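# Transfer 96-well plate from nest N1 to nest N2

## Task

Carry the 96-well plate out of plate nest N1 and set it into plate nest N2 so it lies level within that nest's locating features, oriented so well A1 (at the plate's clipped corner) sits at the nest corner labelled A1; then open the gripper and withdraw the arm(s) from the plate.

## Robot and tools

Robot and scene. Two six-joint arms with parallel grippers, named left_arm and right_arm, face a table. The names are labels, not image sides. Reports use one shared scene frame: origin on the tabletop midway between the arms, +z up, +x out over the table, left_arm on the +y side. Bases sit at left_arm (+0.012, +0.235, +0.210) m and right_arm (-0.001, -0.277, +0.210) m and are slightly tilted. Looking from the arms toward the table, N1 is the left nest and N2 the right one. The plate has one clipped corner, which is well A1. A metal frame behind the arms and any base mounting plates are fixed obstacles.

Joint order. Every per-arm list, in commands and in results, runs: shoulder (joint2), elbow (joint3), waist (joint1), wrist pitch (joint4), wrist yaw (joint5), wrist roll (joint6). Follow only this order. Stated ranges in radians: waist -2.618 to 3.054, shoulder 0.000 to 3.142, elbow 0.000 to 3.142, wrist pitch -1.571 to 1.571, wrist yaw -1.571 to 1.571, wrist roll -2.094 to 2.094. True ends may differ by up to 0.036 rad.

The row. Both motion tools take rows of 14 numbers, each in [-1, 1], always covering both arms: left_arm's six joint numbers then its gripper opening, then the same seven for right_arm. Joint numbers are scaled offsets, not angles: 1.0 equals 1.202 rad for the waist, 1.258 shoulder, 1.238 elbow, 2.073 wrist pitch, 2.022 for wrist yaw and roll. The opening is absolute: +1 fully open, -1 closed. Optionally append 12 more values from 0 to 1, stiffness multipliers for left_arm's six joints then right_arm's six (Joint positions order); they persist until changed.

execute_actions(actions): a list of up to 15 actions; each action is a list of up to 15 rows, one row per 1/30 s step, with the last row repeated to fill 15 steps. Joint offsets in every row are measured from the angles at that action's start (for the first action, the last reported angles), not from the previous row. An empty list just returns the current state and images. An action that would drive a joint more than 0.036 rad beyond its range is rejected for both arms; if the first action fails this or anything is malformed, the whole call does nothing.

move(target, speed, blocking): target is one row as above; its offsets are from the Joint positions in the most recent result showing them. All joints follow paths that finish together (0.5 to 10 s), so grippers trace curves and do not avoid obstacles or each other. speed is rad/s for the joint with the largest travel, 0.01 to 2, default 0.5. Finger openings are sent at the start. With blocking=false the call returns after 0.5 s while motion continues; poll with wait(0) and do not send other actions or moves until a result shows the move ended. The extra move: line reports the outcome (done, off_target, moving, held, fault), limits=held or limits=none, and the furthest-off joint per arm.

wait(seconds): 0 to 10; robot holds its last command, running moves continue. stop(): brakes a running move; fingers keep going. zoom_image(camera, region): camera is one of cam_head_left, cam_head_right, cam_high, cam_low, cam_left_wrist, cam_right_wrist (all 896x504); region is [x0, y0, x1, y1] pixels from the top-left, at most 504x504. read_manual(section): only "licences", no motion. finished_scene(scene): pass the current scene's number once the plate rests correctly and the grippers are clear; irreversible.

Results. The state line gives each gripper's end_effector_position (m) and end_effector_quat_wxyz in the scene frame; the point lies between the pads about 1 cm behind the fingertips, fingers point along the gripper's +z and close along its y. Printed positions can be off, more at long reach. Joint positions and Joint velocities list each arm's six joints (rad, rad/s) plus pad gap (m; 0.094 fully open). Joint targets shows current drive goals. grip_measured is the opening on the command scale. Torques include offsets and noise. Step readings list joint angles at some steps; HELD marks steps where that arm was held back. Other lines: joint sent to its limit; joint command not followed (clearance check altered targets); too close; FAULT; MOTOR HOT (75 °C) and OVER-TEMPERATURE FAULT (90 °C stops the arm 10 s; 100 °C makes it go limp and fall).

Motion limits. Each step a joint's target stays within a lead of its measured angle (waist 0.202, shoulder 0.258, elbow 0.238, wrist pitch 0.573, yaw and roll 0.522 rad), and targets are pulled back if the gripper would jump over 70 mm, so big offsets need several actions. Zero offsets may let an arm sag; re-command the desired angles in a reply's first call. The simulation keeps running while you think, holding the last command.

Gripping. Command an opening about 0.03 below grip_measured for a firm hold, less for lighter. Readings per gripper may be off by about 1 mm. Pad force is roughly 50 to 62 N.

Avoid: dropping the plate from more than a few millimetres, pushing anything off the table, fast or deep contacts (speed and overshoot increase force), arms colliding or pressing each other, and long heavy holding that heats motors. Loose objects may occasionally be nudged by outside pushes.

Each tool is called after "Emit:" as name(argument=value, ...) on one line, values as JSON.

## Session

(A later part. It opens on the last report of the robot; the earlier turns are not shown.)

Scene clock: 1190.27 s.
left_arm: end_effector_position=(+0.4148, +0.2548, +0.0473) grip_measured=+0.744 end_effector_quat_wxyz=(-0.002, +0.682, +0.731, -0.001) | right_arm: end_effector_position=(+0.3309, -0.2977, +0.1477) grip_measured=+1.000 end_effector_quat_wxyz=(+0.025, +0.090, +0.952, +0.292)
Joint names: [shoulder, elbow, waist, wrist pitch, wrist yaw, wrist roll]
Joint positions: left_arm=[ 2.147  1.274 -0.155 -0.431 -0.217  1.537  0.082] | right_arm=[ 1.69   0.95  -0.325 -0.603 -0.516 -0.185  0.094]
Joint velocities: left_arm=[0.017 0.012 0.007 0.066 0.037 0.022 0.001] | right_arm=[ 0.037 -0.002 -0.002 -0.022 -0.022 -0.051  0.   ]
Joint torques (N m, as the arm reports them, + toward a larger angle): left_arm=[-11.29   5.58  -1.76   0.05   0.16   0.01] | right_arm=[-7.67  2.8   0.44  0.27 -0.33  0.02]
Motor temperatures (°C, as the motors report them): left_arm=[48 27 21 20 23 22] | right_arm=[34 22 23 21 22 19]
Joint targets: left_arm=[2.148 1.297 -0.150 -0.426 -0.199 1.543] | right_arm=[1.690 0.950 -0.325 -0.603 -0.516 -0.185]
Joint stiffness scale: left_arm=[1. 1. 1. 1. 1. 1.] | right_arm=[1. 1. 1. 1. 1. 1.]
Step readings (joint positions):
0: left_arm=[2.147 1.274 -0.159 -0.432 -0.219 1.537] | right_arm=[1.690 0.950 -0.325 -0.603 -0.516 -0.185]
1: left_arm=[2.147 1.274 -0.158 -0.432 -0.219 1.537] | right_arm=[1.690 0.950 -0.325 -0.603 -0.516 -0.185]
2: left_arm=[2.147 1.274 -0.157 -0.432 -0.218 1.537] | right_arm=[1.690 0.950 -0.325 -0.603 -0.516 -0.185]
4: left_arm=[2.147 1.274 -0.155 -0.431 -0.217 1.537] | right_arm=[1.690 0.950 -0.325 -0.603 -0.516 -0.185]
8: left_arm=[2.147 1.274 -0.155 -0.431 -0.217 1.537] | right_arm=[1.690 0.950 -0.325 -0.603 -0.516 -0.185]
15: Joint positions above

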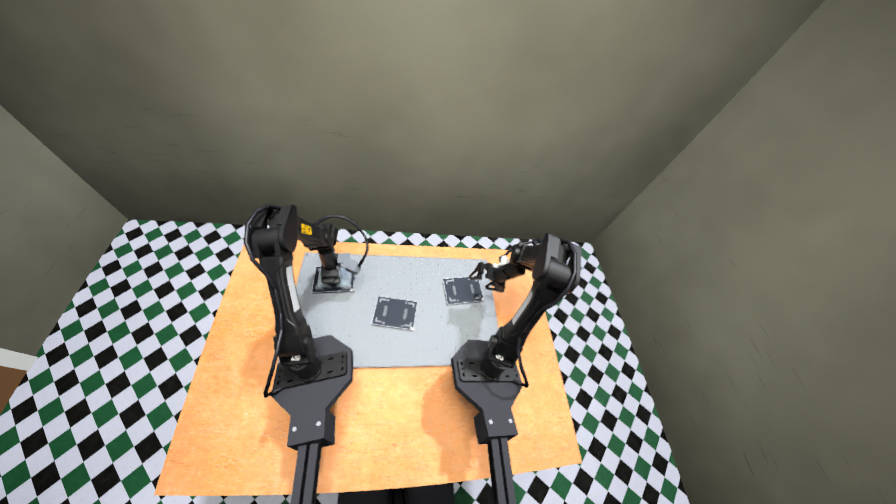

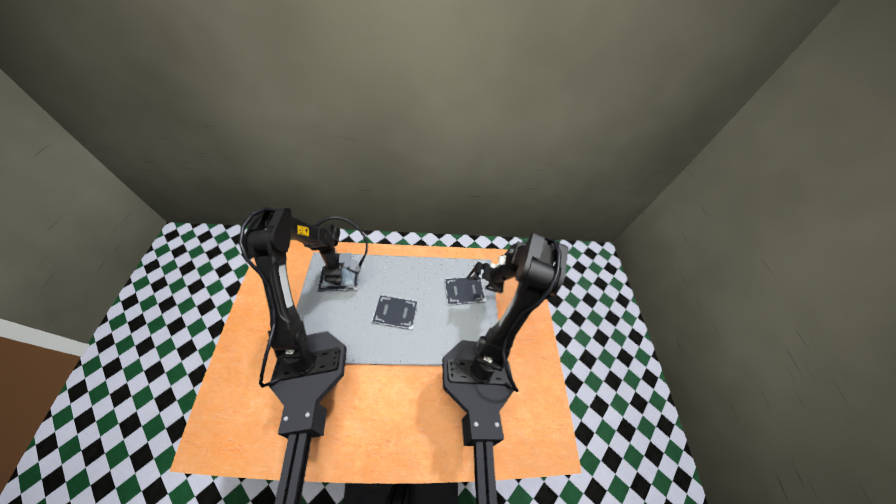

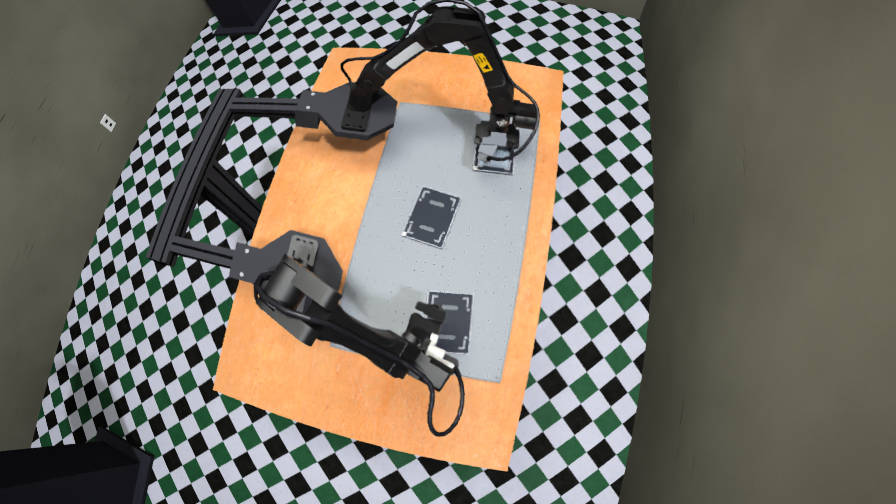

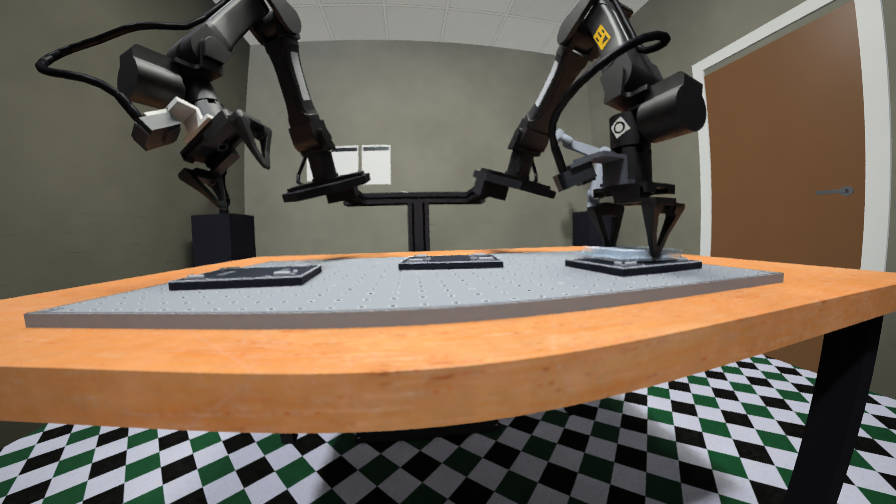

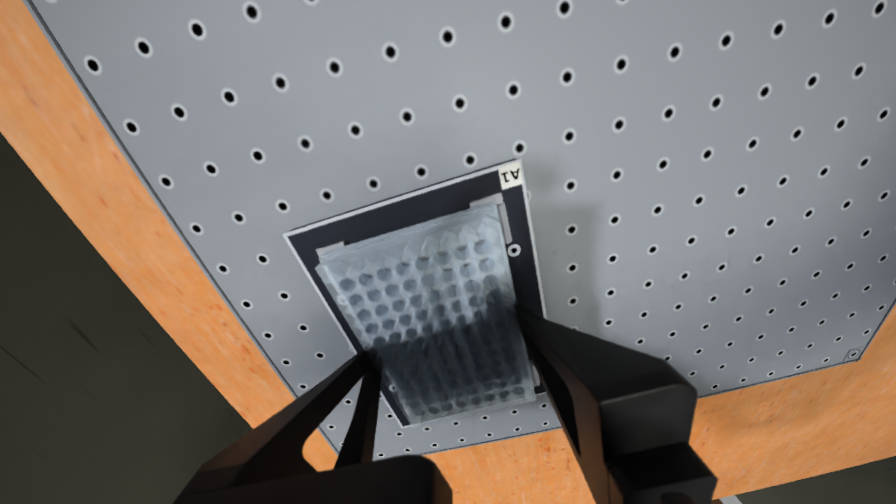

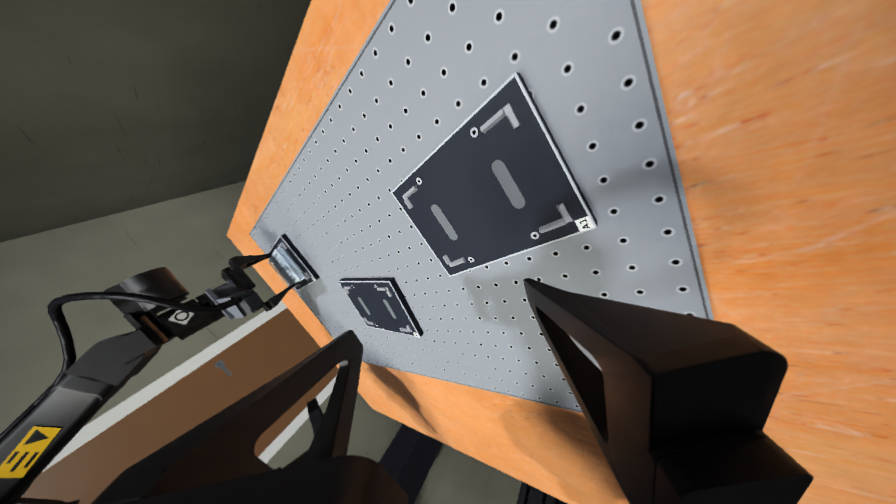

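Emit:
execute_actions(actions=[[[0.002,0.019,0.005,0.003,0.008,0.003,0.72,0,0,0,0,0,0,1],[0.003,0.019,0.005,0.0035,0.008,0.003,0.72,0,0,0,0,0,0,1],[0.004,0.019,0.005,0.004,0.008,0.003,0.72,0,0,0,0,0,0,1],[0.005,0.019,0.005,0.0043,0.008,0.003,0.72,0,0,0,0,0,0,1],[0.006,0.019,0.005,0.0043,0.008,0.003,0.72,0,0,0,0,0,0,1],[0.006,0.019,0.005,0.0043,0.008,0.003,0.72,0,0,0,0,0,0,1],[0.013,0.019,0.005,0.005,0.008,0.003,0.72,0,0,0,0,0,0,1],[0.013,0.019,0.005,0.0055,0.008,0.003,0.72,0,0,0,0,0,0,1],[0.013,0.019,0.005,0.006,0.008,0.003,0.72,0,0,0,0,0,0,1],[0.007,0.019,0.005,0.006,0.008,0.003,0.72,0,0,0,0,0,0,1]]])

Emit:
zoom_image(camera="cam_left_wrist", region=[275,145,575,445])

Emit:
zoom_image(camera="cam_low", region=[555,225,715,290])

Scene clock: 1206.70 s.
left_arm: end_effector_position=(+0.4153, +0.2548, +0.0473) grip_measured=+0.744 end_effector_quat_wxyz=(-0.001, +0.682, +0.731, -0.000) | right_arm: end_effector_position=(+0.3308, -0.2978, +0.1477) grip_measured=+1.000 end_effector_quat_wxyz=(+0.025, +0.090, +0.952, +0.292)
Joint names: [shoulder, elbow, waist, wrist pitch, wrist yaw, wrist roll]
Joint positions: left_arm=[ 2.147  1.274 -0.155 -0.429 -0.217  1.538  0.082] | right_arm=[ 1.69   0.95  -0.325 -0.603 -0.515 -0.185  0.094]
Joint velocities: left_arm=[-0.002 -0.032 -0.007 -0.051 -0.081  0.007 -0.   ] | right_arm=[ 0.002 -0.002 -0.017 -0.066 -0.037 -0.051  0.   ]
Joint torques (N m, as the arm reports them, + toward a larger angle): left_arm=[-10.67   5.57  -1.69   0.1    0.15   0.01] | right_arm=[-7.71  2.82  0.42  0.27 -0.33  0.02]
Motor temperatures (°C, as the motors report them): left_arm=[48 27 21 20 23 22] | right_arm=[34 22 23 21 22 19]
Joint targets: left_arm=[2.156 1.297 -0.149 -0.419 -0.201 1.543] | right_arm=[1.690 0.950 -0.325 -0.603 -0.515 -0.185]
Joint stiffness scale: left_arm=[1. 1. 1. 1. 1. 1.] | right_arm=[1. 1. 1. 1. 1. 1.]
Step readings (joint positions):
0: left_arm=[2.147 1.274 -0.155 -0.431 -0.217 1.537] | right_arm=[1.690 0.950 -0.325 -0.603 -0.516 -0.185]
1: left_arm=[2.147 1.274 -0.155 -0.431 -0.217 1.537] | right_arm=[1.690 0.950 -0.325 -0.603 -0.515 -0.185]
2: left_arm=[2.147 1.274 -0.155 -0.431 -0.217 1.538] | right_arm=[1.690 0.950 -0.325 -0.603 -0.515 -0.185]
4: left_arm=[2.147 1.274 -0.155 -0.431 -0.217 1.538] | right_arm=[1.690 0.950 -0.325 -0.603 -0.515 -0.185]
8: left_arm=[2.147 1.274 -0.155 -0.430 -0.217 1.538] | right_arm=[1.690 0.950 -0.325 -0.603 -0.515 -0.185]
15: Joint positions above

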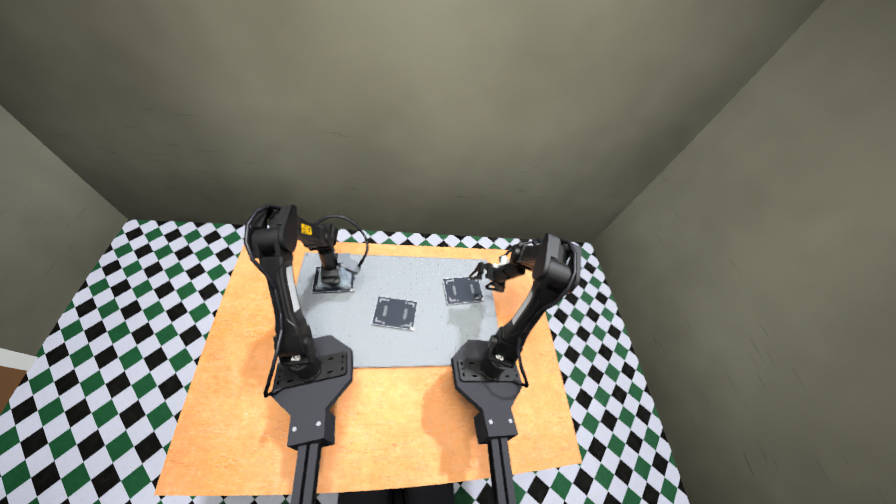

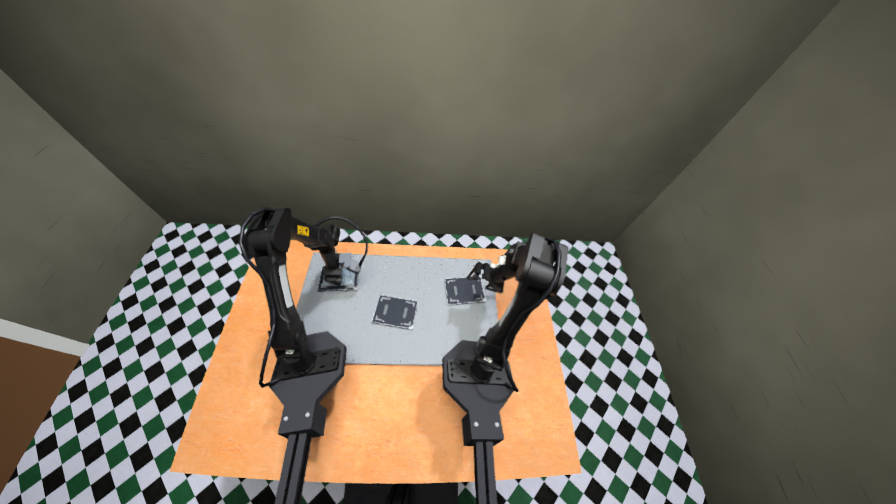

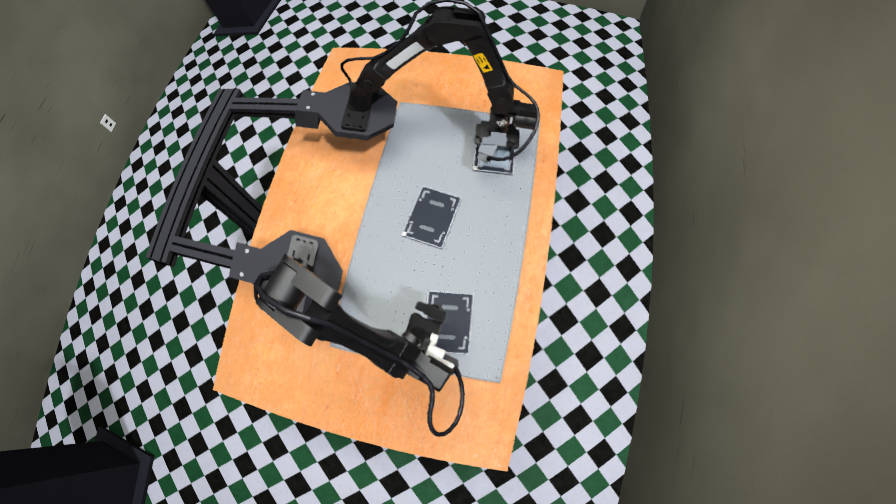

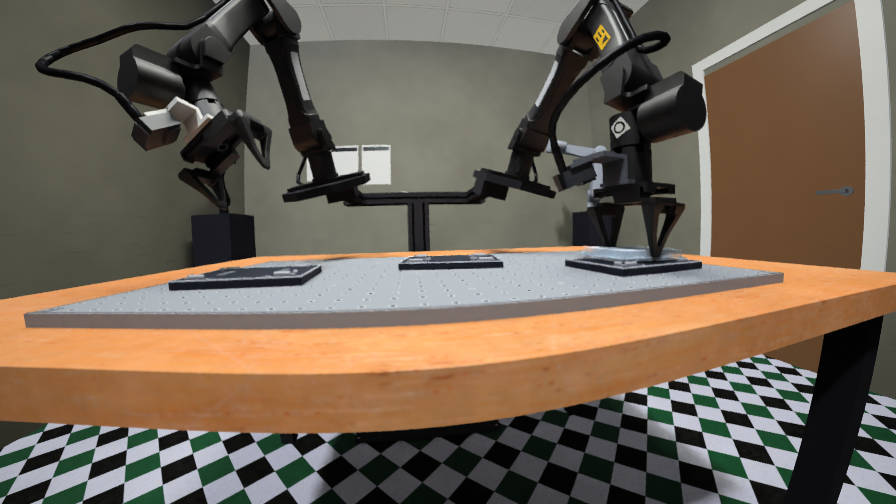

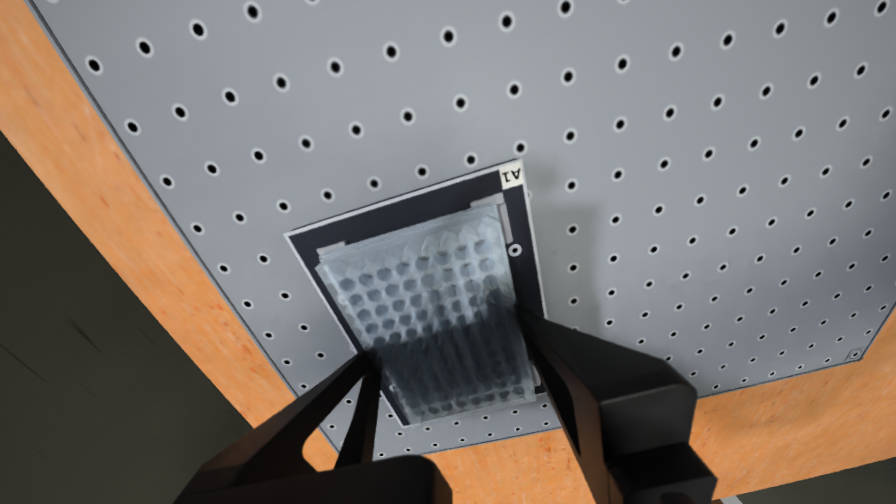

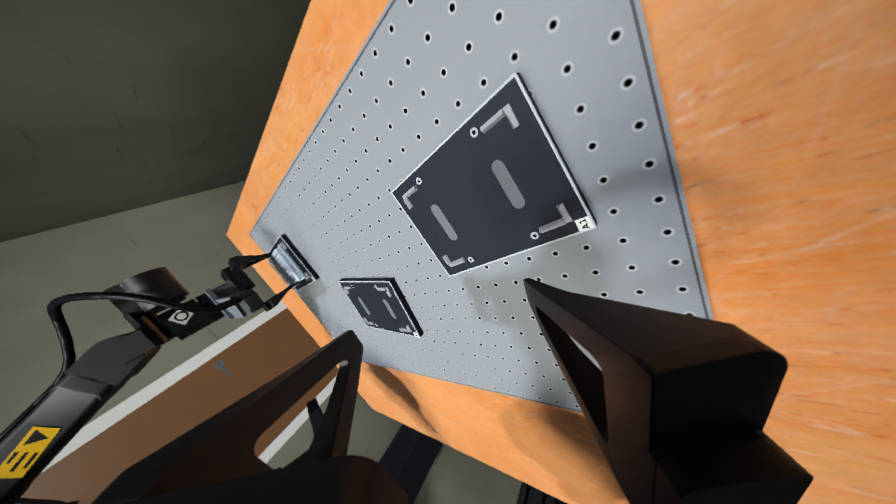

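Region (275, 145, 575, 445) of cam_left_wrist's 896x504 image, scaled by 1.680, with more detail than that image has.

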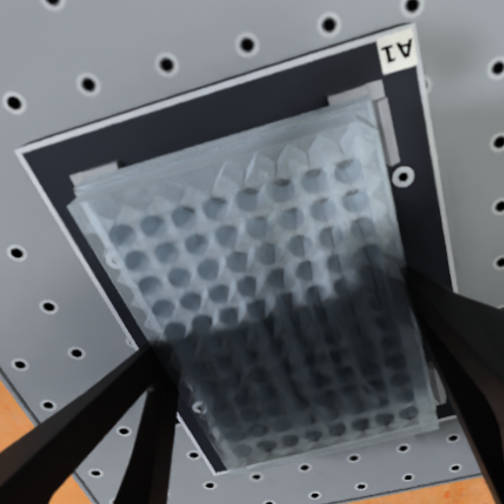

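Region (555, 225, 715, 290) of cam_low's 896x504 image, scaled by 3.150, with more detail than that image has; it fills the top 205 rows of this view, and the rest is white.

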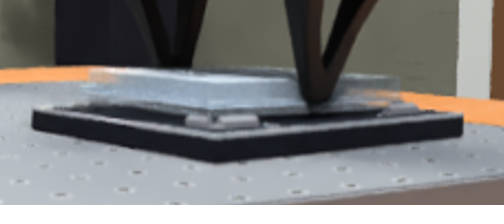

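Emit:
zoom_image(camera="cam_left_wrist", region=[300,180,420,300])

Emit:
zoom_image(camera="cam_left_wrist", region=[440,170,560,290])

Emit:
zoom_image(camera="cam_left_wrist", region=[380,330,560,440])

Region (300, 180, 420, 300) of cam_left_wrist's 896x504 image, scaled by 4.200, with more detail than that image has.

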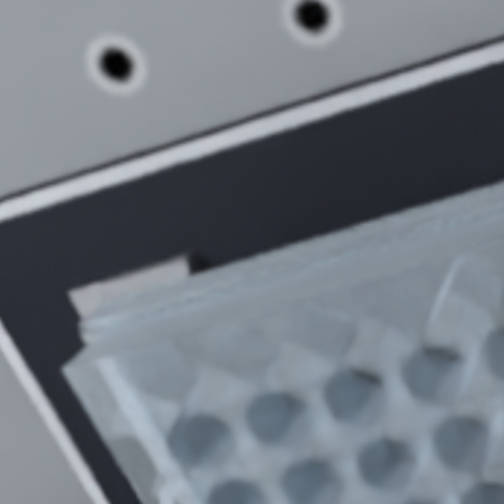

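Region (440, 170, 560, 290) of cam_left_wrist's 896x504 image, scaled by 4.200, with more detail than that image has.

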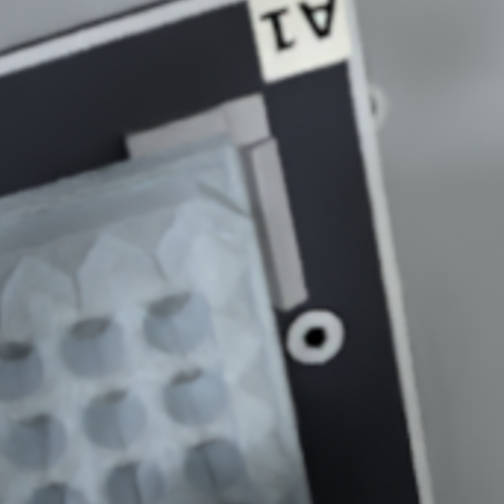

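Region (380, 330, 560, 440) of cam_left_wrist's 896x504 image, scaled by 2.800, with more detail than that image has.

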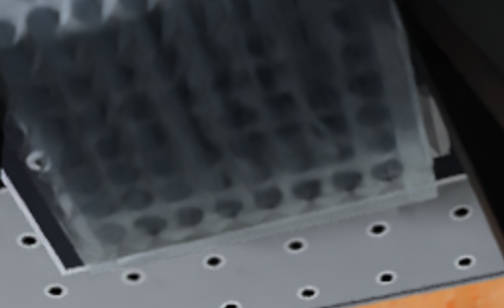

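Emit:
execute_actions(actions=[[[0.009,0.019,0.005,0.005,0.008,0.003,0.72,0,0,0,0,0,0,1],[0.011,0.019,0.005,0.005,0.008,0.003,0.72,0,0,0,0,0,0,1],[0.013,0.019,0.005,0.005,0.008,0.003,0.72,0,0,0,0,0,0,1],[0.015,0.019,0.005,0.005,0.008,0.003,0.72,0,0,0,0,0,0,1],[0.017,0.019,0.005,0.005,0.008,0.003,0.72,0,0,0,0,0,0,1],[0.017,0.019,0.005,0.005,0.008,0.003,0.72,0,0,0,0,0,0,1],[0.017,0.019,0.005,0.005,0.008,0.003,0.72,0,0,0,0,0,0,1],[0.017,0.019,0.005,0.005,0.008,0.003,0.72,0,0,0,0,0,0,1],[0.017,0.019,0.005,0.005,0.008,0.003,0.72,0,0,0,0,0,0,1],[0.012,0.019,0.005,0.005,0.008,0.003,0.72,0,0,0,0,0,0,1]]])

Scene clock: 1269.63 s.
left_arm: end_effector_position=(+0.4146, +0.2544, +0.0458) grip_measured=+0.744 end_effector_quat_wxyz=(-0.002, +0.682, +0.731, -0.001) | right_arm: end_effector_position=(+0.3308, -0.2978, +0.1476) grip_measured=+1.000 end_effector_quat_wxyz=(+0.025, +0.090, +0.952, +0.291)
Joint names: [shoulder, elbow, waist, wrist pitch, wrist yaw, wrist roll]
Joint positions: left_arm=[ 2.151  1.274 -0.155 -0.428 -0.216  1.538  0.082] | right_arm=[ 1.69   0.95  -0.325 -0.603 -0.515 -0.185  0.094]
Joint velocities: left_arm=[-0.012  0.007  0.012  0.081 -0.095  0.051  0.001] | right_arm=[ 0.007 -0.022  0.012 -0.022 -0.051 -0.081  0.   ]
Joint torques (N m, as the arm reports them, + toward a larger angle): left_arm=[-10.57   5.56  -1.73   0.08   0.14   0.02] | right_arm=[-7.71  2.84  0.49  0.25 -0.34  0.01]
Motor temperatures (°C, as the motors report them): left_arm=[47 27 21 21 23 22] | right_arm=[34 22 23 21 22 19]
Joint targets: left_arm=[2.162 1.297 -0.149 -0.419 -0.201 1.544] | right_arm=[1.690 0.950 -0.325 -0.603 -0.515 -0.185]
Joint stiffness scale: left_arm=[1. 1. 1. 1. 1. 1.] | right_arm=[1. 1. 1. 1. 1. 1.]
Step readings (joint positions):
0: left_arm=[2.147 1.274 -0.155 -0.429 -0.217 1.538] | right_arm=[1.690 0.950 -0.325 -0.603 -0.515 -0.185]
1: left_arm=[2.147 1.274 -0.155 -0.429 -0.217 1.538] | right_arm=[1.690 0.950 -0.325 -0.603 -0.515 -0.185]
2: left_arm=[2.147 1.274 -0.155 -0.429 -0.217 1.538] | right_arm=[1.690 0.950 -0.325 -0.603 -0.515 -0.185]
4: left_arm=[2.148 1.274 -0.155 -0.429 -0.217 1.538] | right_arm=[1.690 0.950 -0.325 -0.603 -0.515 -0.185]
8: left_arm=[2.151 1.274 -0.155 -0.428 -0.216 1.538] | right_arm=[1.690 0.950 -0.325 -0.603 -0.515 -0.185]
15: Joint positions above

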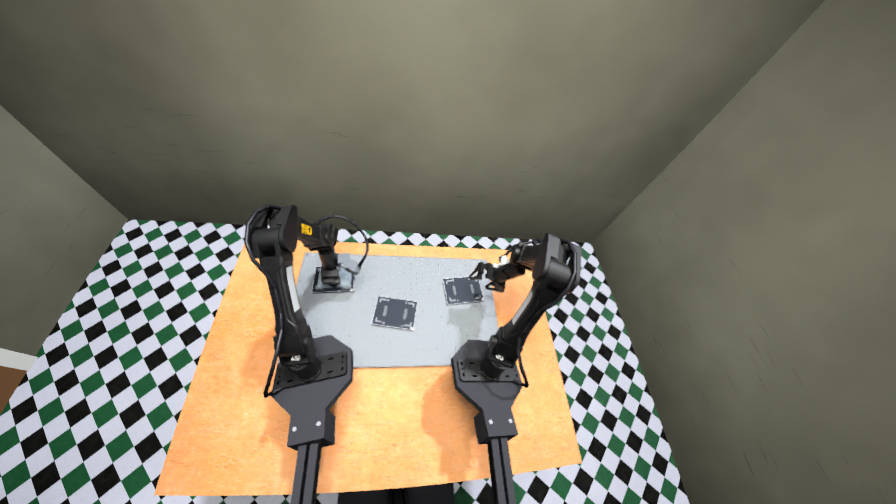

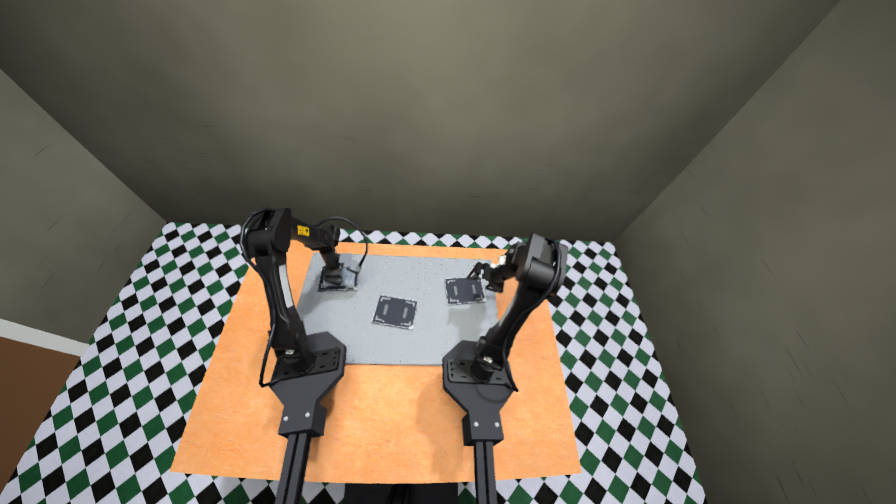

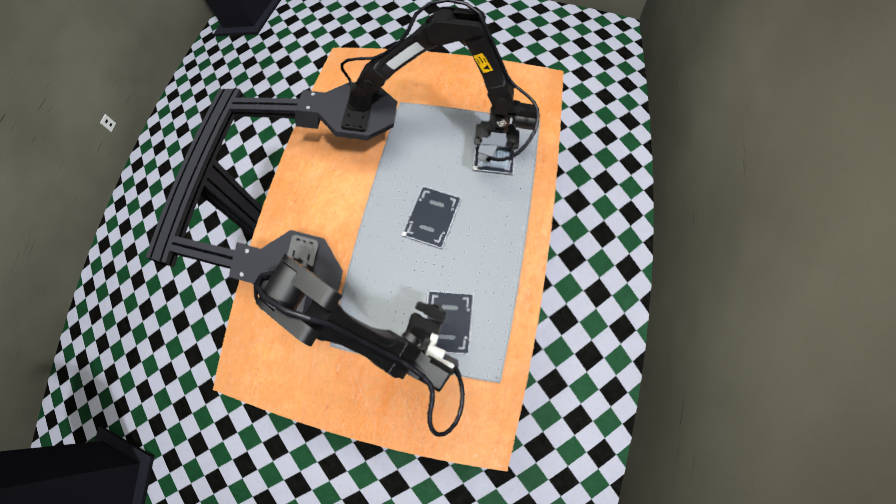

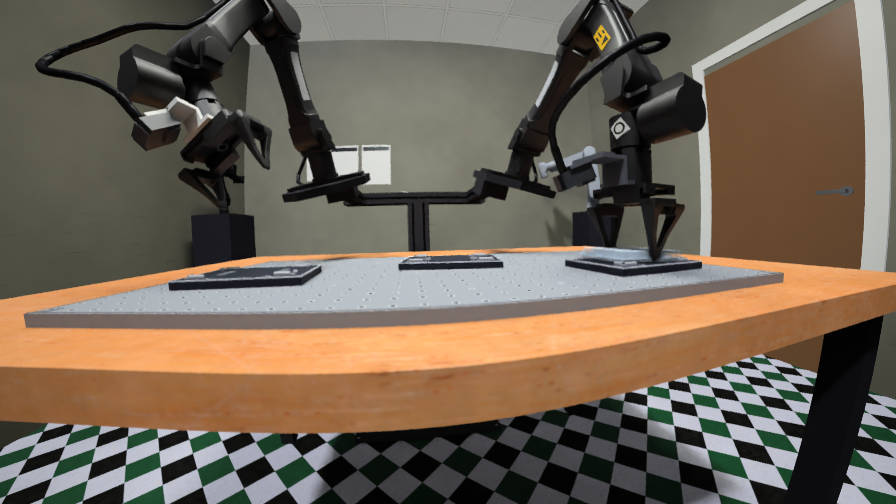

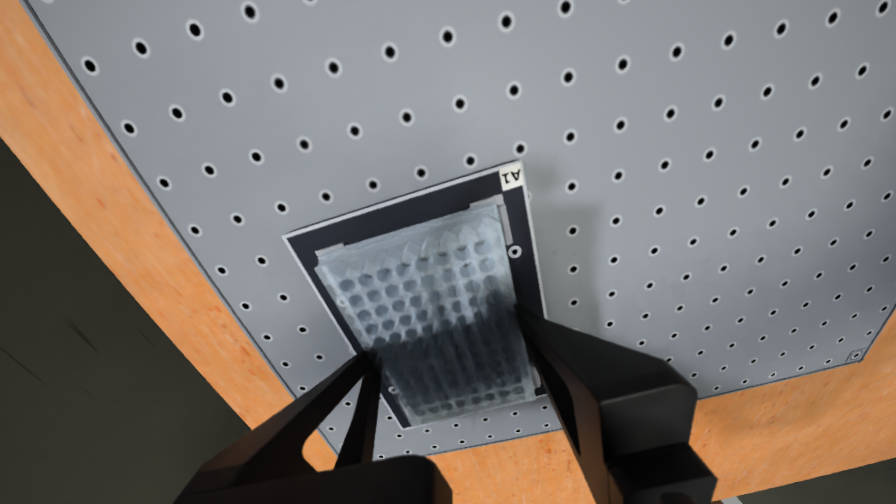

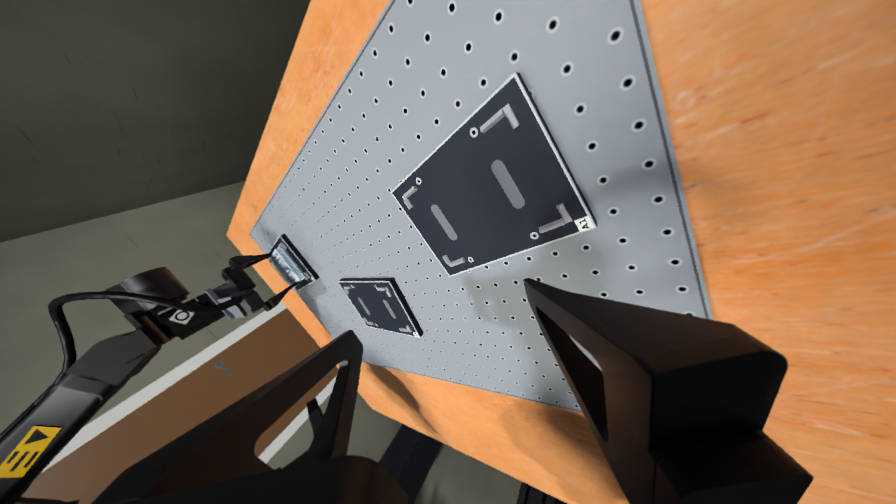

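It descended to z=0.0458. Check views.

Emit:
zoom_image(camera="cam_low", region=[555,225,715,290])

Emit:
zoom_image(camera="cam_left_wrist", region=[275,145,575,445])

Region (555, 225, 715, 290) of cam_low's 896x504 image, scaled by 3.150, with more detail than that image has; it fills the top 205 rows of this view, and the rest is white.

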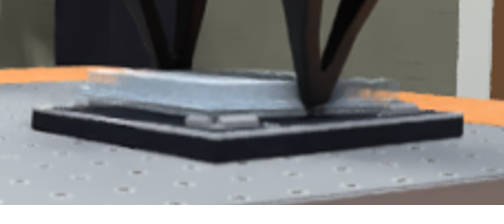

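Region (275, 145, 575, 445) of cam_left_wrist's 896x504 image, scaled by 1.680, with more detail than that image has.

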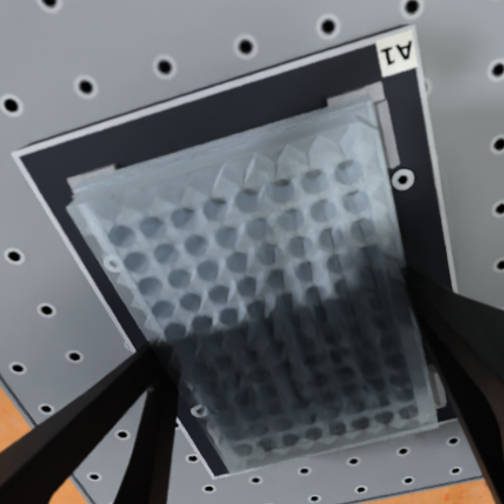

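Emit:
execute_actions(actions=[[[0.012,0.019,0.006,0.0045,0.008,0.003,0.72,0,0,0,0,0,0,1],[0.013,0.019,0.006,0.0045,0.008,0.003,0.72,0,0,0,0,0,0,1],[0.014,0.019,0.006,0.0045,0.008,0.003,0.72,0,0,0,0,0,0,1],[0.015,0.019,0.006,0.005,0.008,0.003,0.72,0,0,0,0,0,0,1],[0.016,0.019,0.006,0.005,0.008,0.003,0.72,0,0,0,0,0,0,1],[0.017,0.019,0.006,0.0055,0.008,0.003,0.72,0,0,0,0,0,0,1],[0.018,0.019,0.006,0.0055,0.008,0.003,0.72,0,0,0,0,0,0,1],[0.018,0.019,0.006,0.006,0.008,0.003,0.72,0,0,0,0,0,0,1],[0.018,0.019,0.006,0.006,0.008,0.003,0.72,0,0,0,0,0,0,1],[0.018,0.019,0.006,0.006,0.008,0.003,0.72,0,0,0,0,0,0,1],[0.018,0.019,0.006,0.006,0.008,0.003,0.72,0,0,0,0,0,0,1],[0.014,0.019,0.006,0.006,0.008,0.003,0.72,0,0,0,0,0,0,1]]])

Emit:
zoom_image(camera="cam_low", region=[555,225,715,290])

Emit:
zoom_image(camera="cam_left_wrist", region=[275,145,575,445])

Scene clock: 1310.90 s.
left_arm: end_effector_position=(+0.4146, +0.2544, +0.0458) grip_measured=+0.744 end_effector_quat_wxyz=(-0.002, +0.682, +0.731, -0.001) | right_arm: end_effector_position=(+0.3308, -0.2979, +0.1476) grip_measured=+1.000 end_effector_quat_wxyz=(+0.025, +0.090, +0.952, +0.291)
Joint names: [shoulder, elbow, waist, wrist pitch, wrist yaw, wrist roll]
Joint positions: left_arm=[ 2.151  1.274 -0.155 -0.428 -0.216  1.538  0.082] | right_arm=[ 1.69   0.95  -0.325 -0.603 -0.514 -0.185  0.094]
Joint velocities: left_arm=[ 0.007  0.012 -0.022 -0.037 -0.022  0.066 -0.   ] | right_arm=[-0.002 -0.022 -0.007 -0.022 -0.051  0.037  0.   ]
Joint torques (N m, as the arm reports them, + toward a larger angle): left_arm=[-9.94  5.55 -1.61  0.11  0.15  0.01] | right_arm=[-7.71  2.83  0.43  0.28 -0.33  0.02]
Motor temperatures (°C, as the motors report them): left_arm=[47 27 21 21 23 22] | right_arm=[34 22 23 21 22 19]
Joint targets: left_arm=[2.169 1.297 -0.148 -0.415 -0.200 1.545] | right_arm=[1.690 0.950 -0.325 -0.603 -0.515 -0.185]
Joint stiffness scale: left_arm=[1. 1. 1. 1. 1. 1.] | right_arm=[1. 1. 1. 1. 1. 1.]
Step readings (joint positions):
0: left_arm=[2.151 1.274 -0.155 -0.428 -0.216 1.538] | right_arm=[1.690 0.950 -0.325 -0.603 -0.515 -0.185]
1: left_arm=[2.151 1.274 -0.155 -0.428 -0.216 1.538] | right_arm=[1.690 0.950 -0.325 -0.603 -0.515 -0.185]
2: left_arm=[2.151 1.274 -0.155 -0.428 -0.216 1.538] | right_arm=[1.690 0.950 -0.325 -0.603 -0.515 -0.185]
4: left_arm=[2.151 1.274 -0.155 -0.428 -0.216 1.538] | right_arm=[1.690 0.950 -0.325 -0.603 -0.514 -0.185]
8: left_arm=[2.151 1.274 -0.155 -0.428 -0.216 1.538] | right_arm=[1.690 0.950 -0.325 -0.603 -0.514 -0.185]
15: Joint positions above

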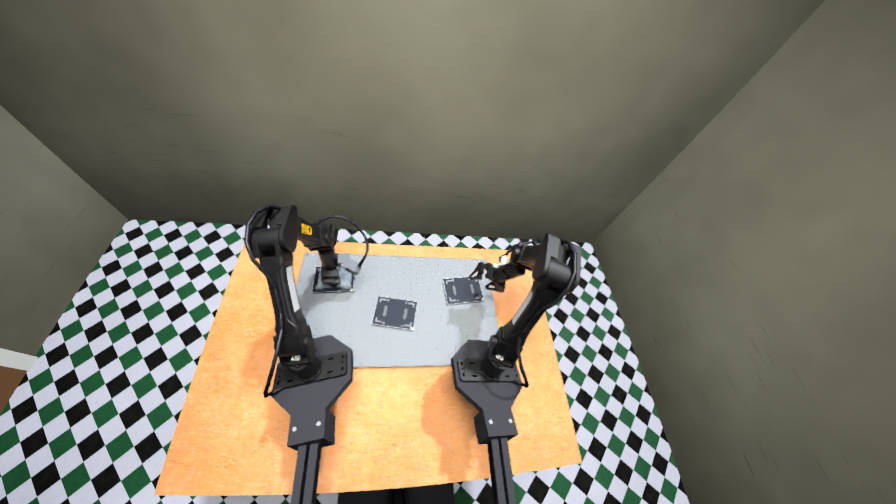

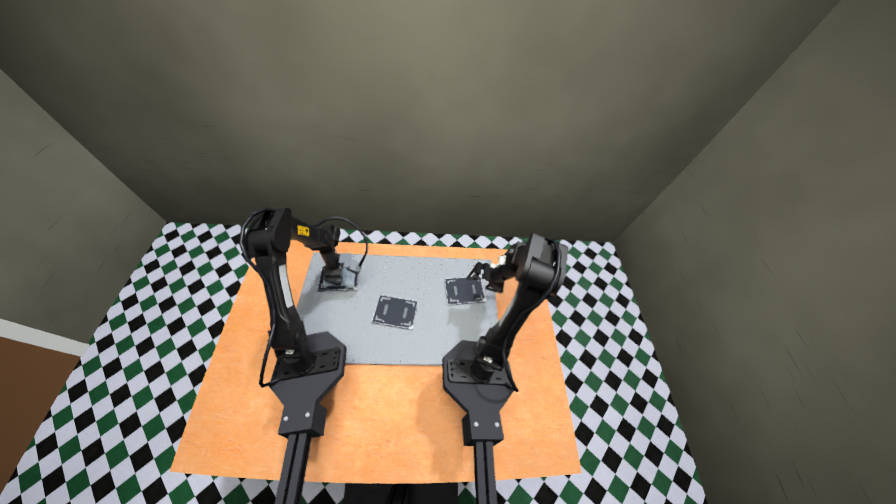

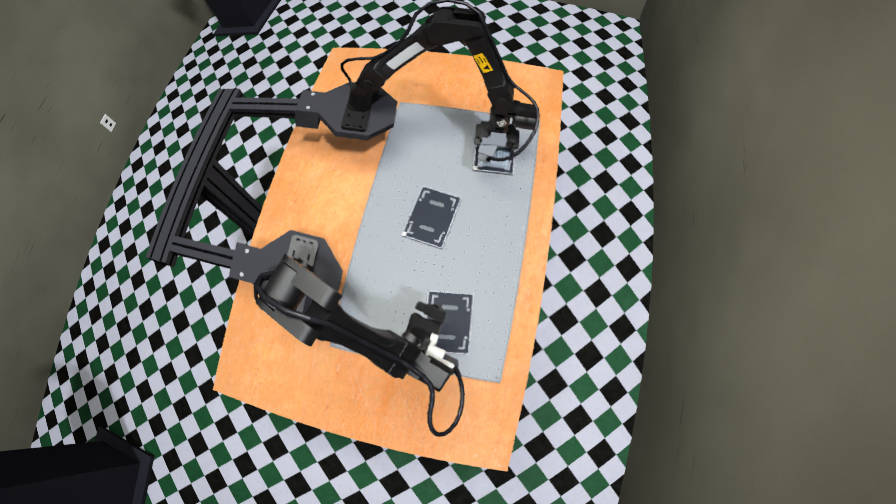

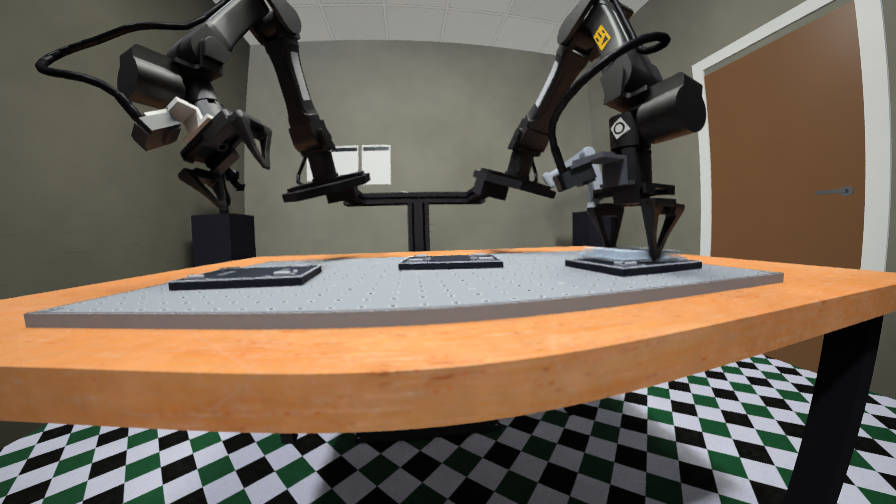

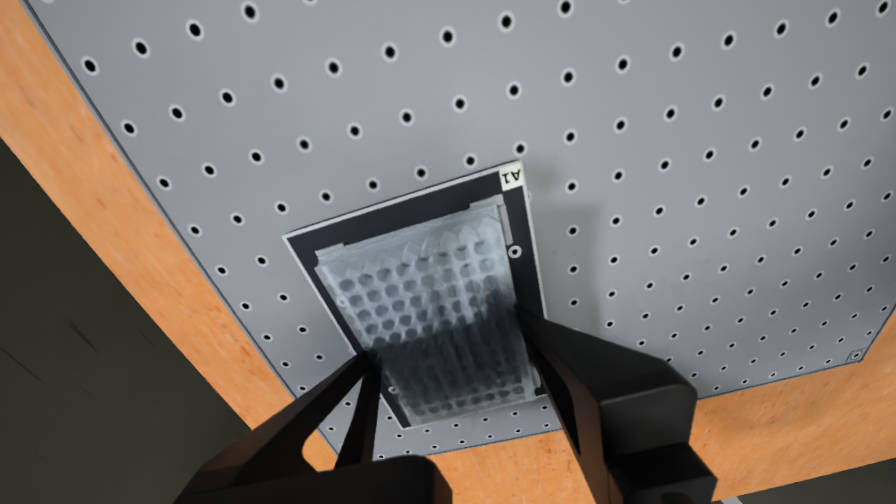

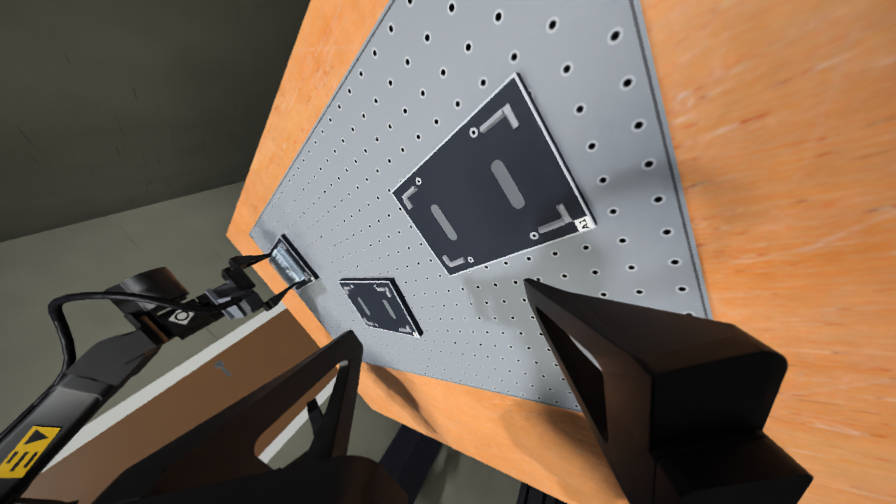

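Region (555, 225, 715, 290) of cam_low's 896x504 image, scaled by 3.150, with more detail than that image has; it fills the top 205 rows of this view, and the rest is white.

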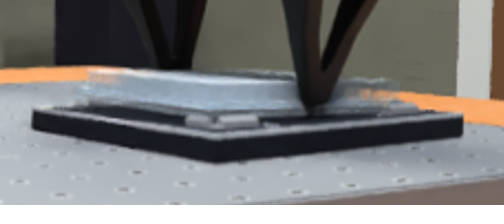

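Region (275, 145, 575, 445) of cam_left_wrist's 896x504 image, scaled by 1.680, with more detail than that image has.

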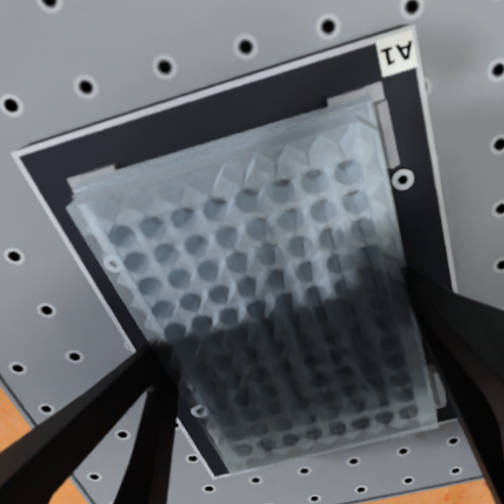

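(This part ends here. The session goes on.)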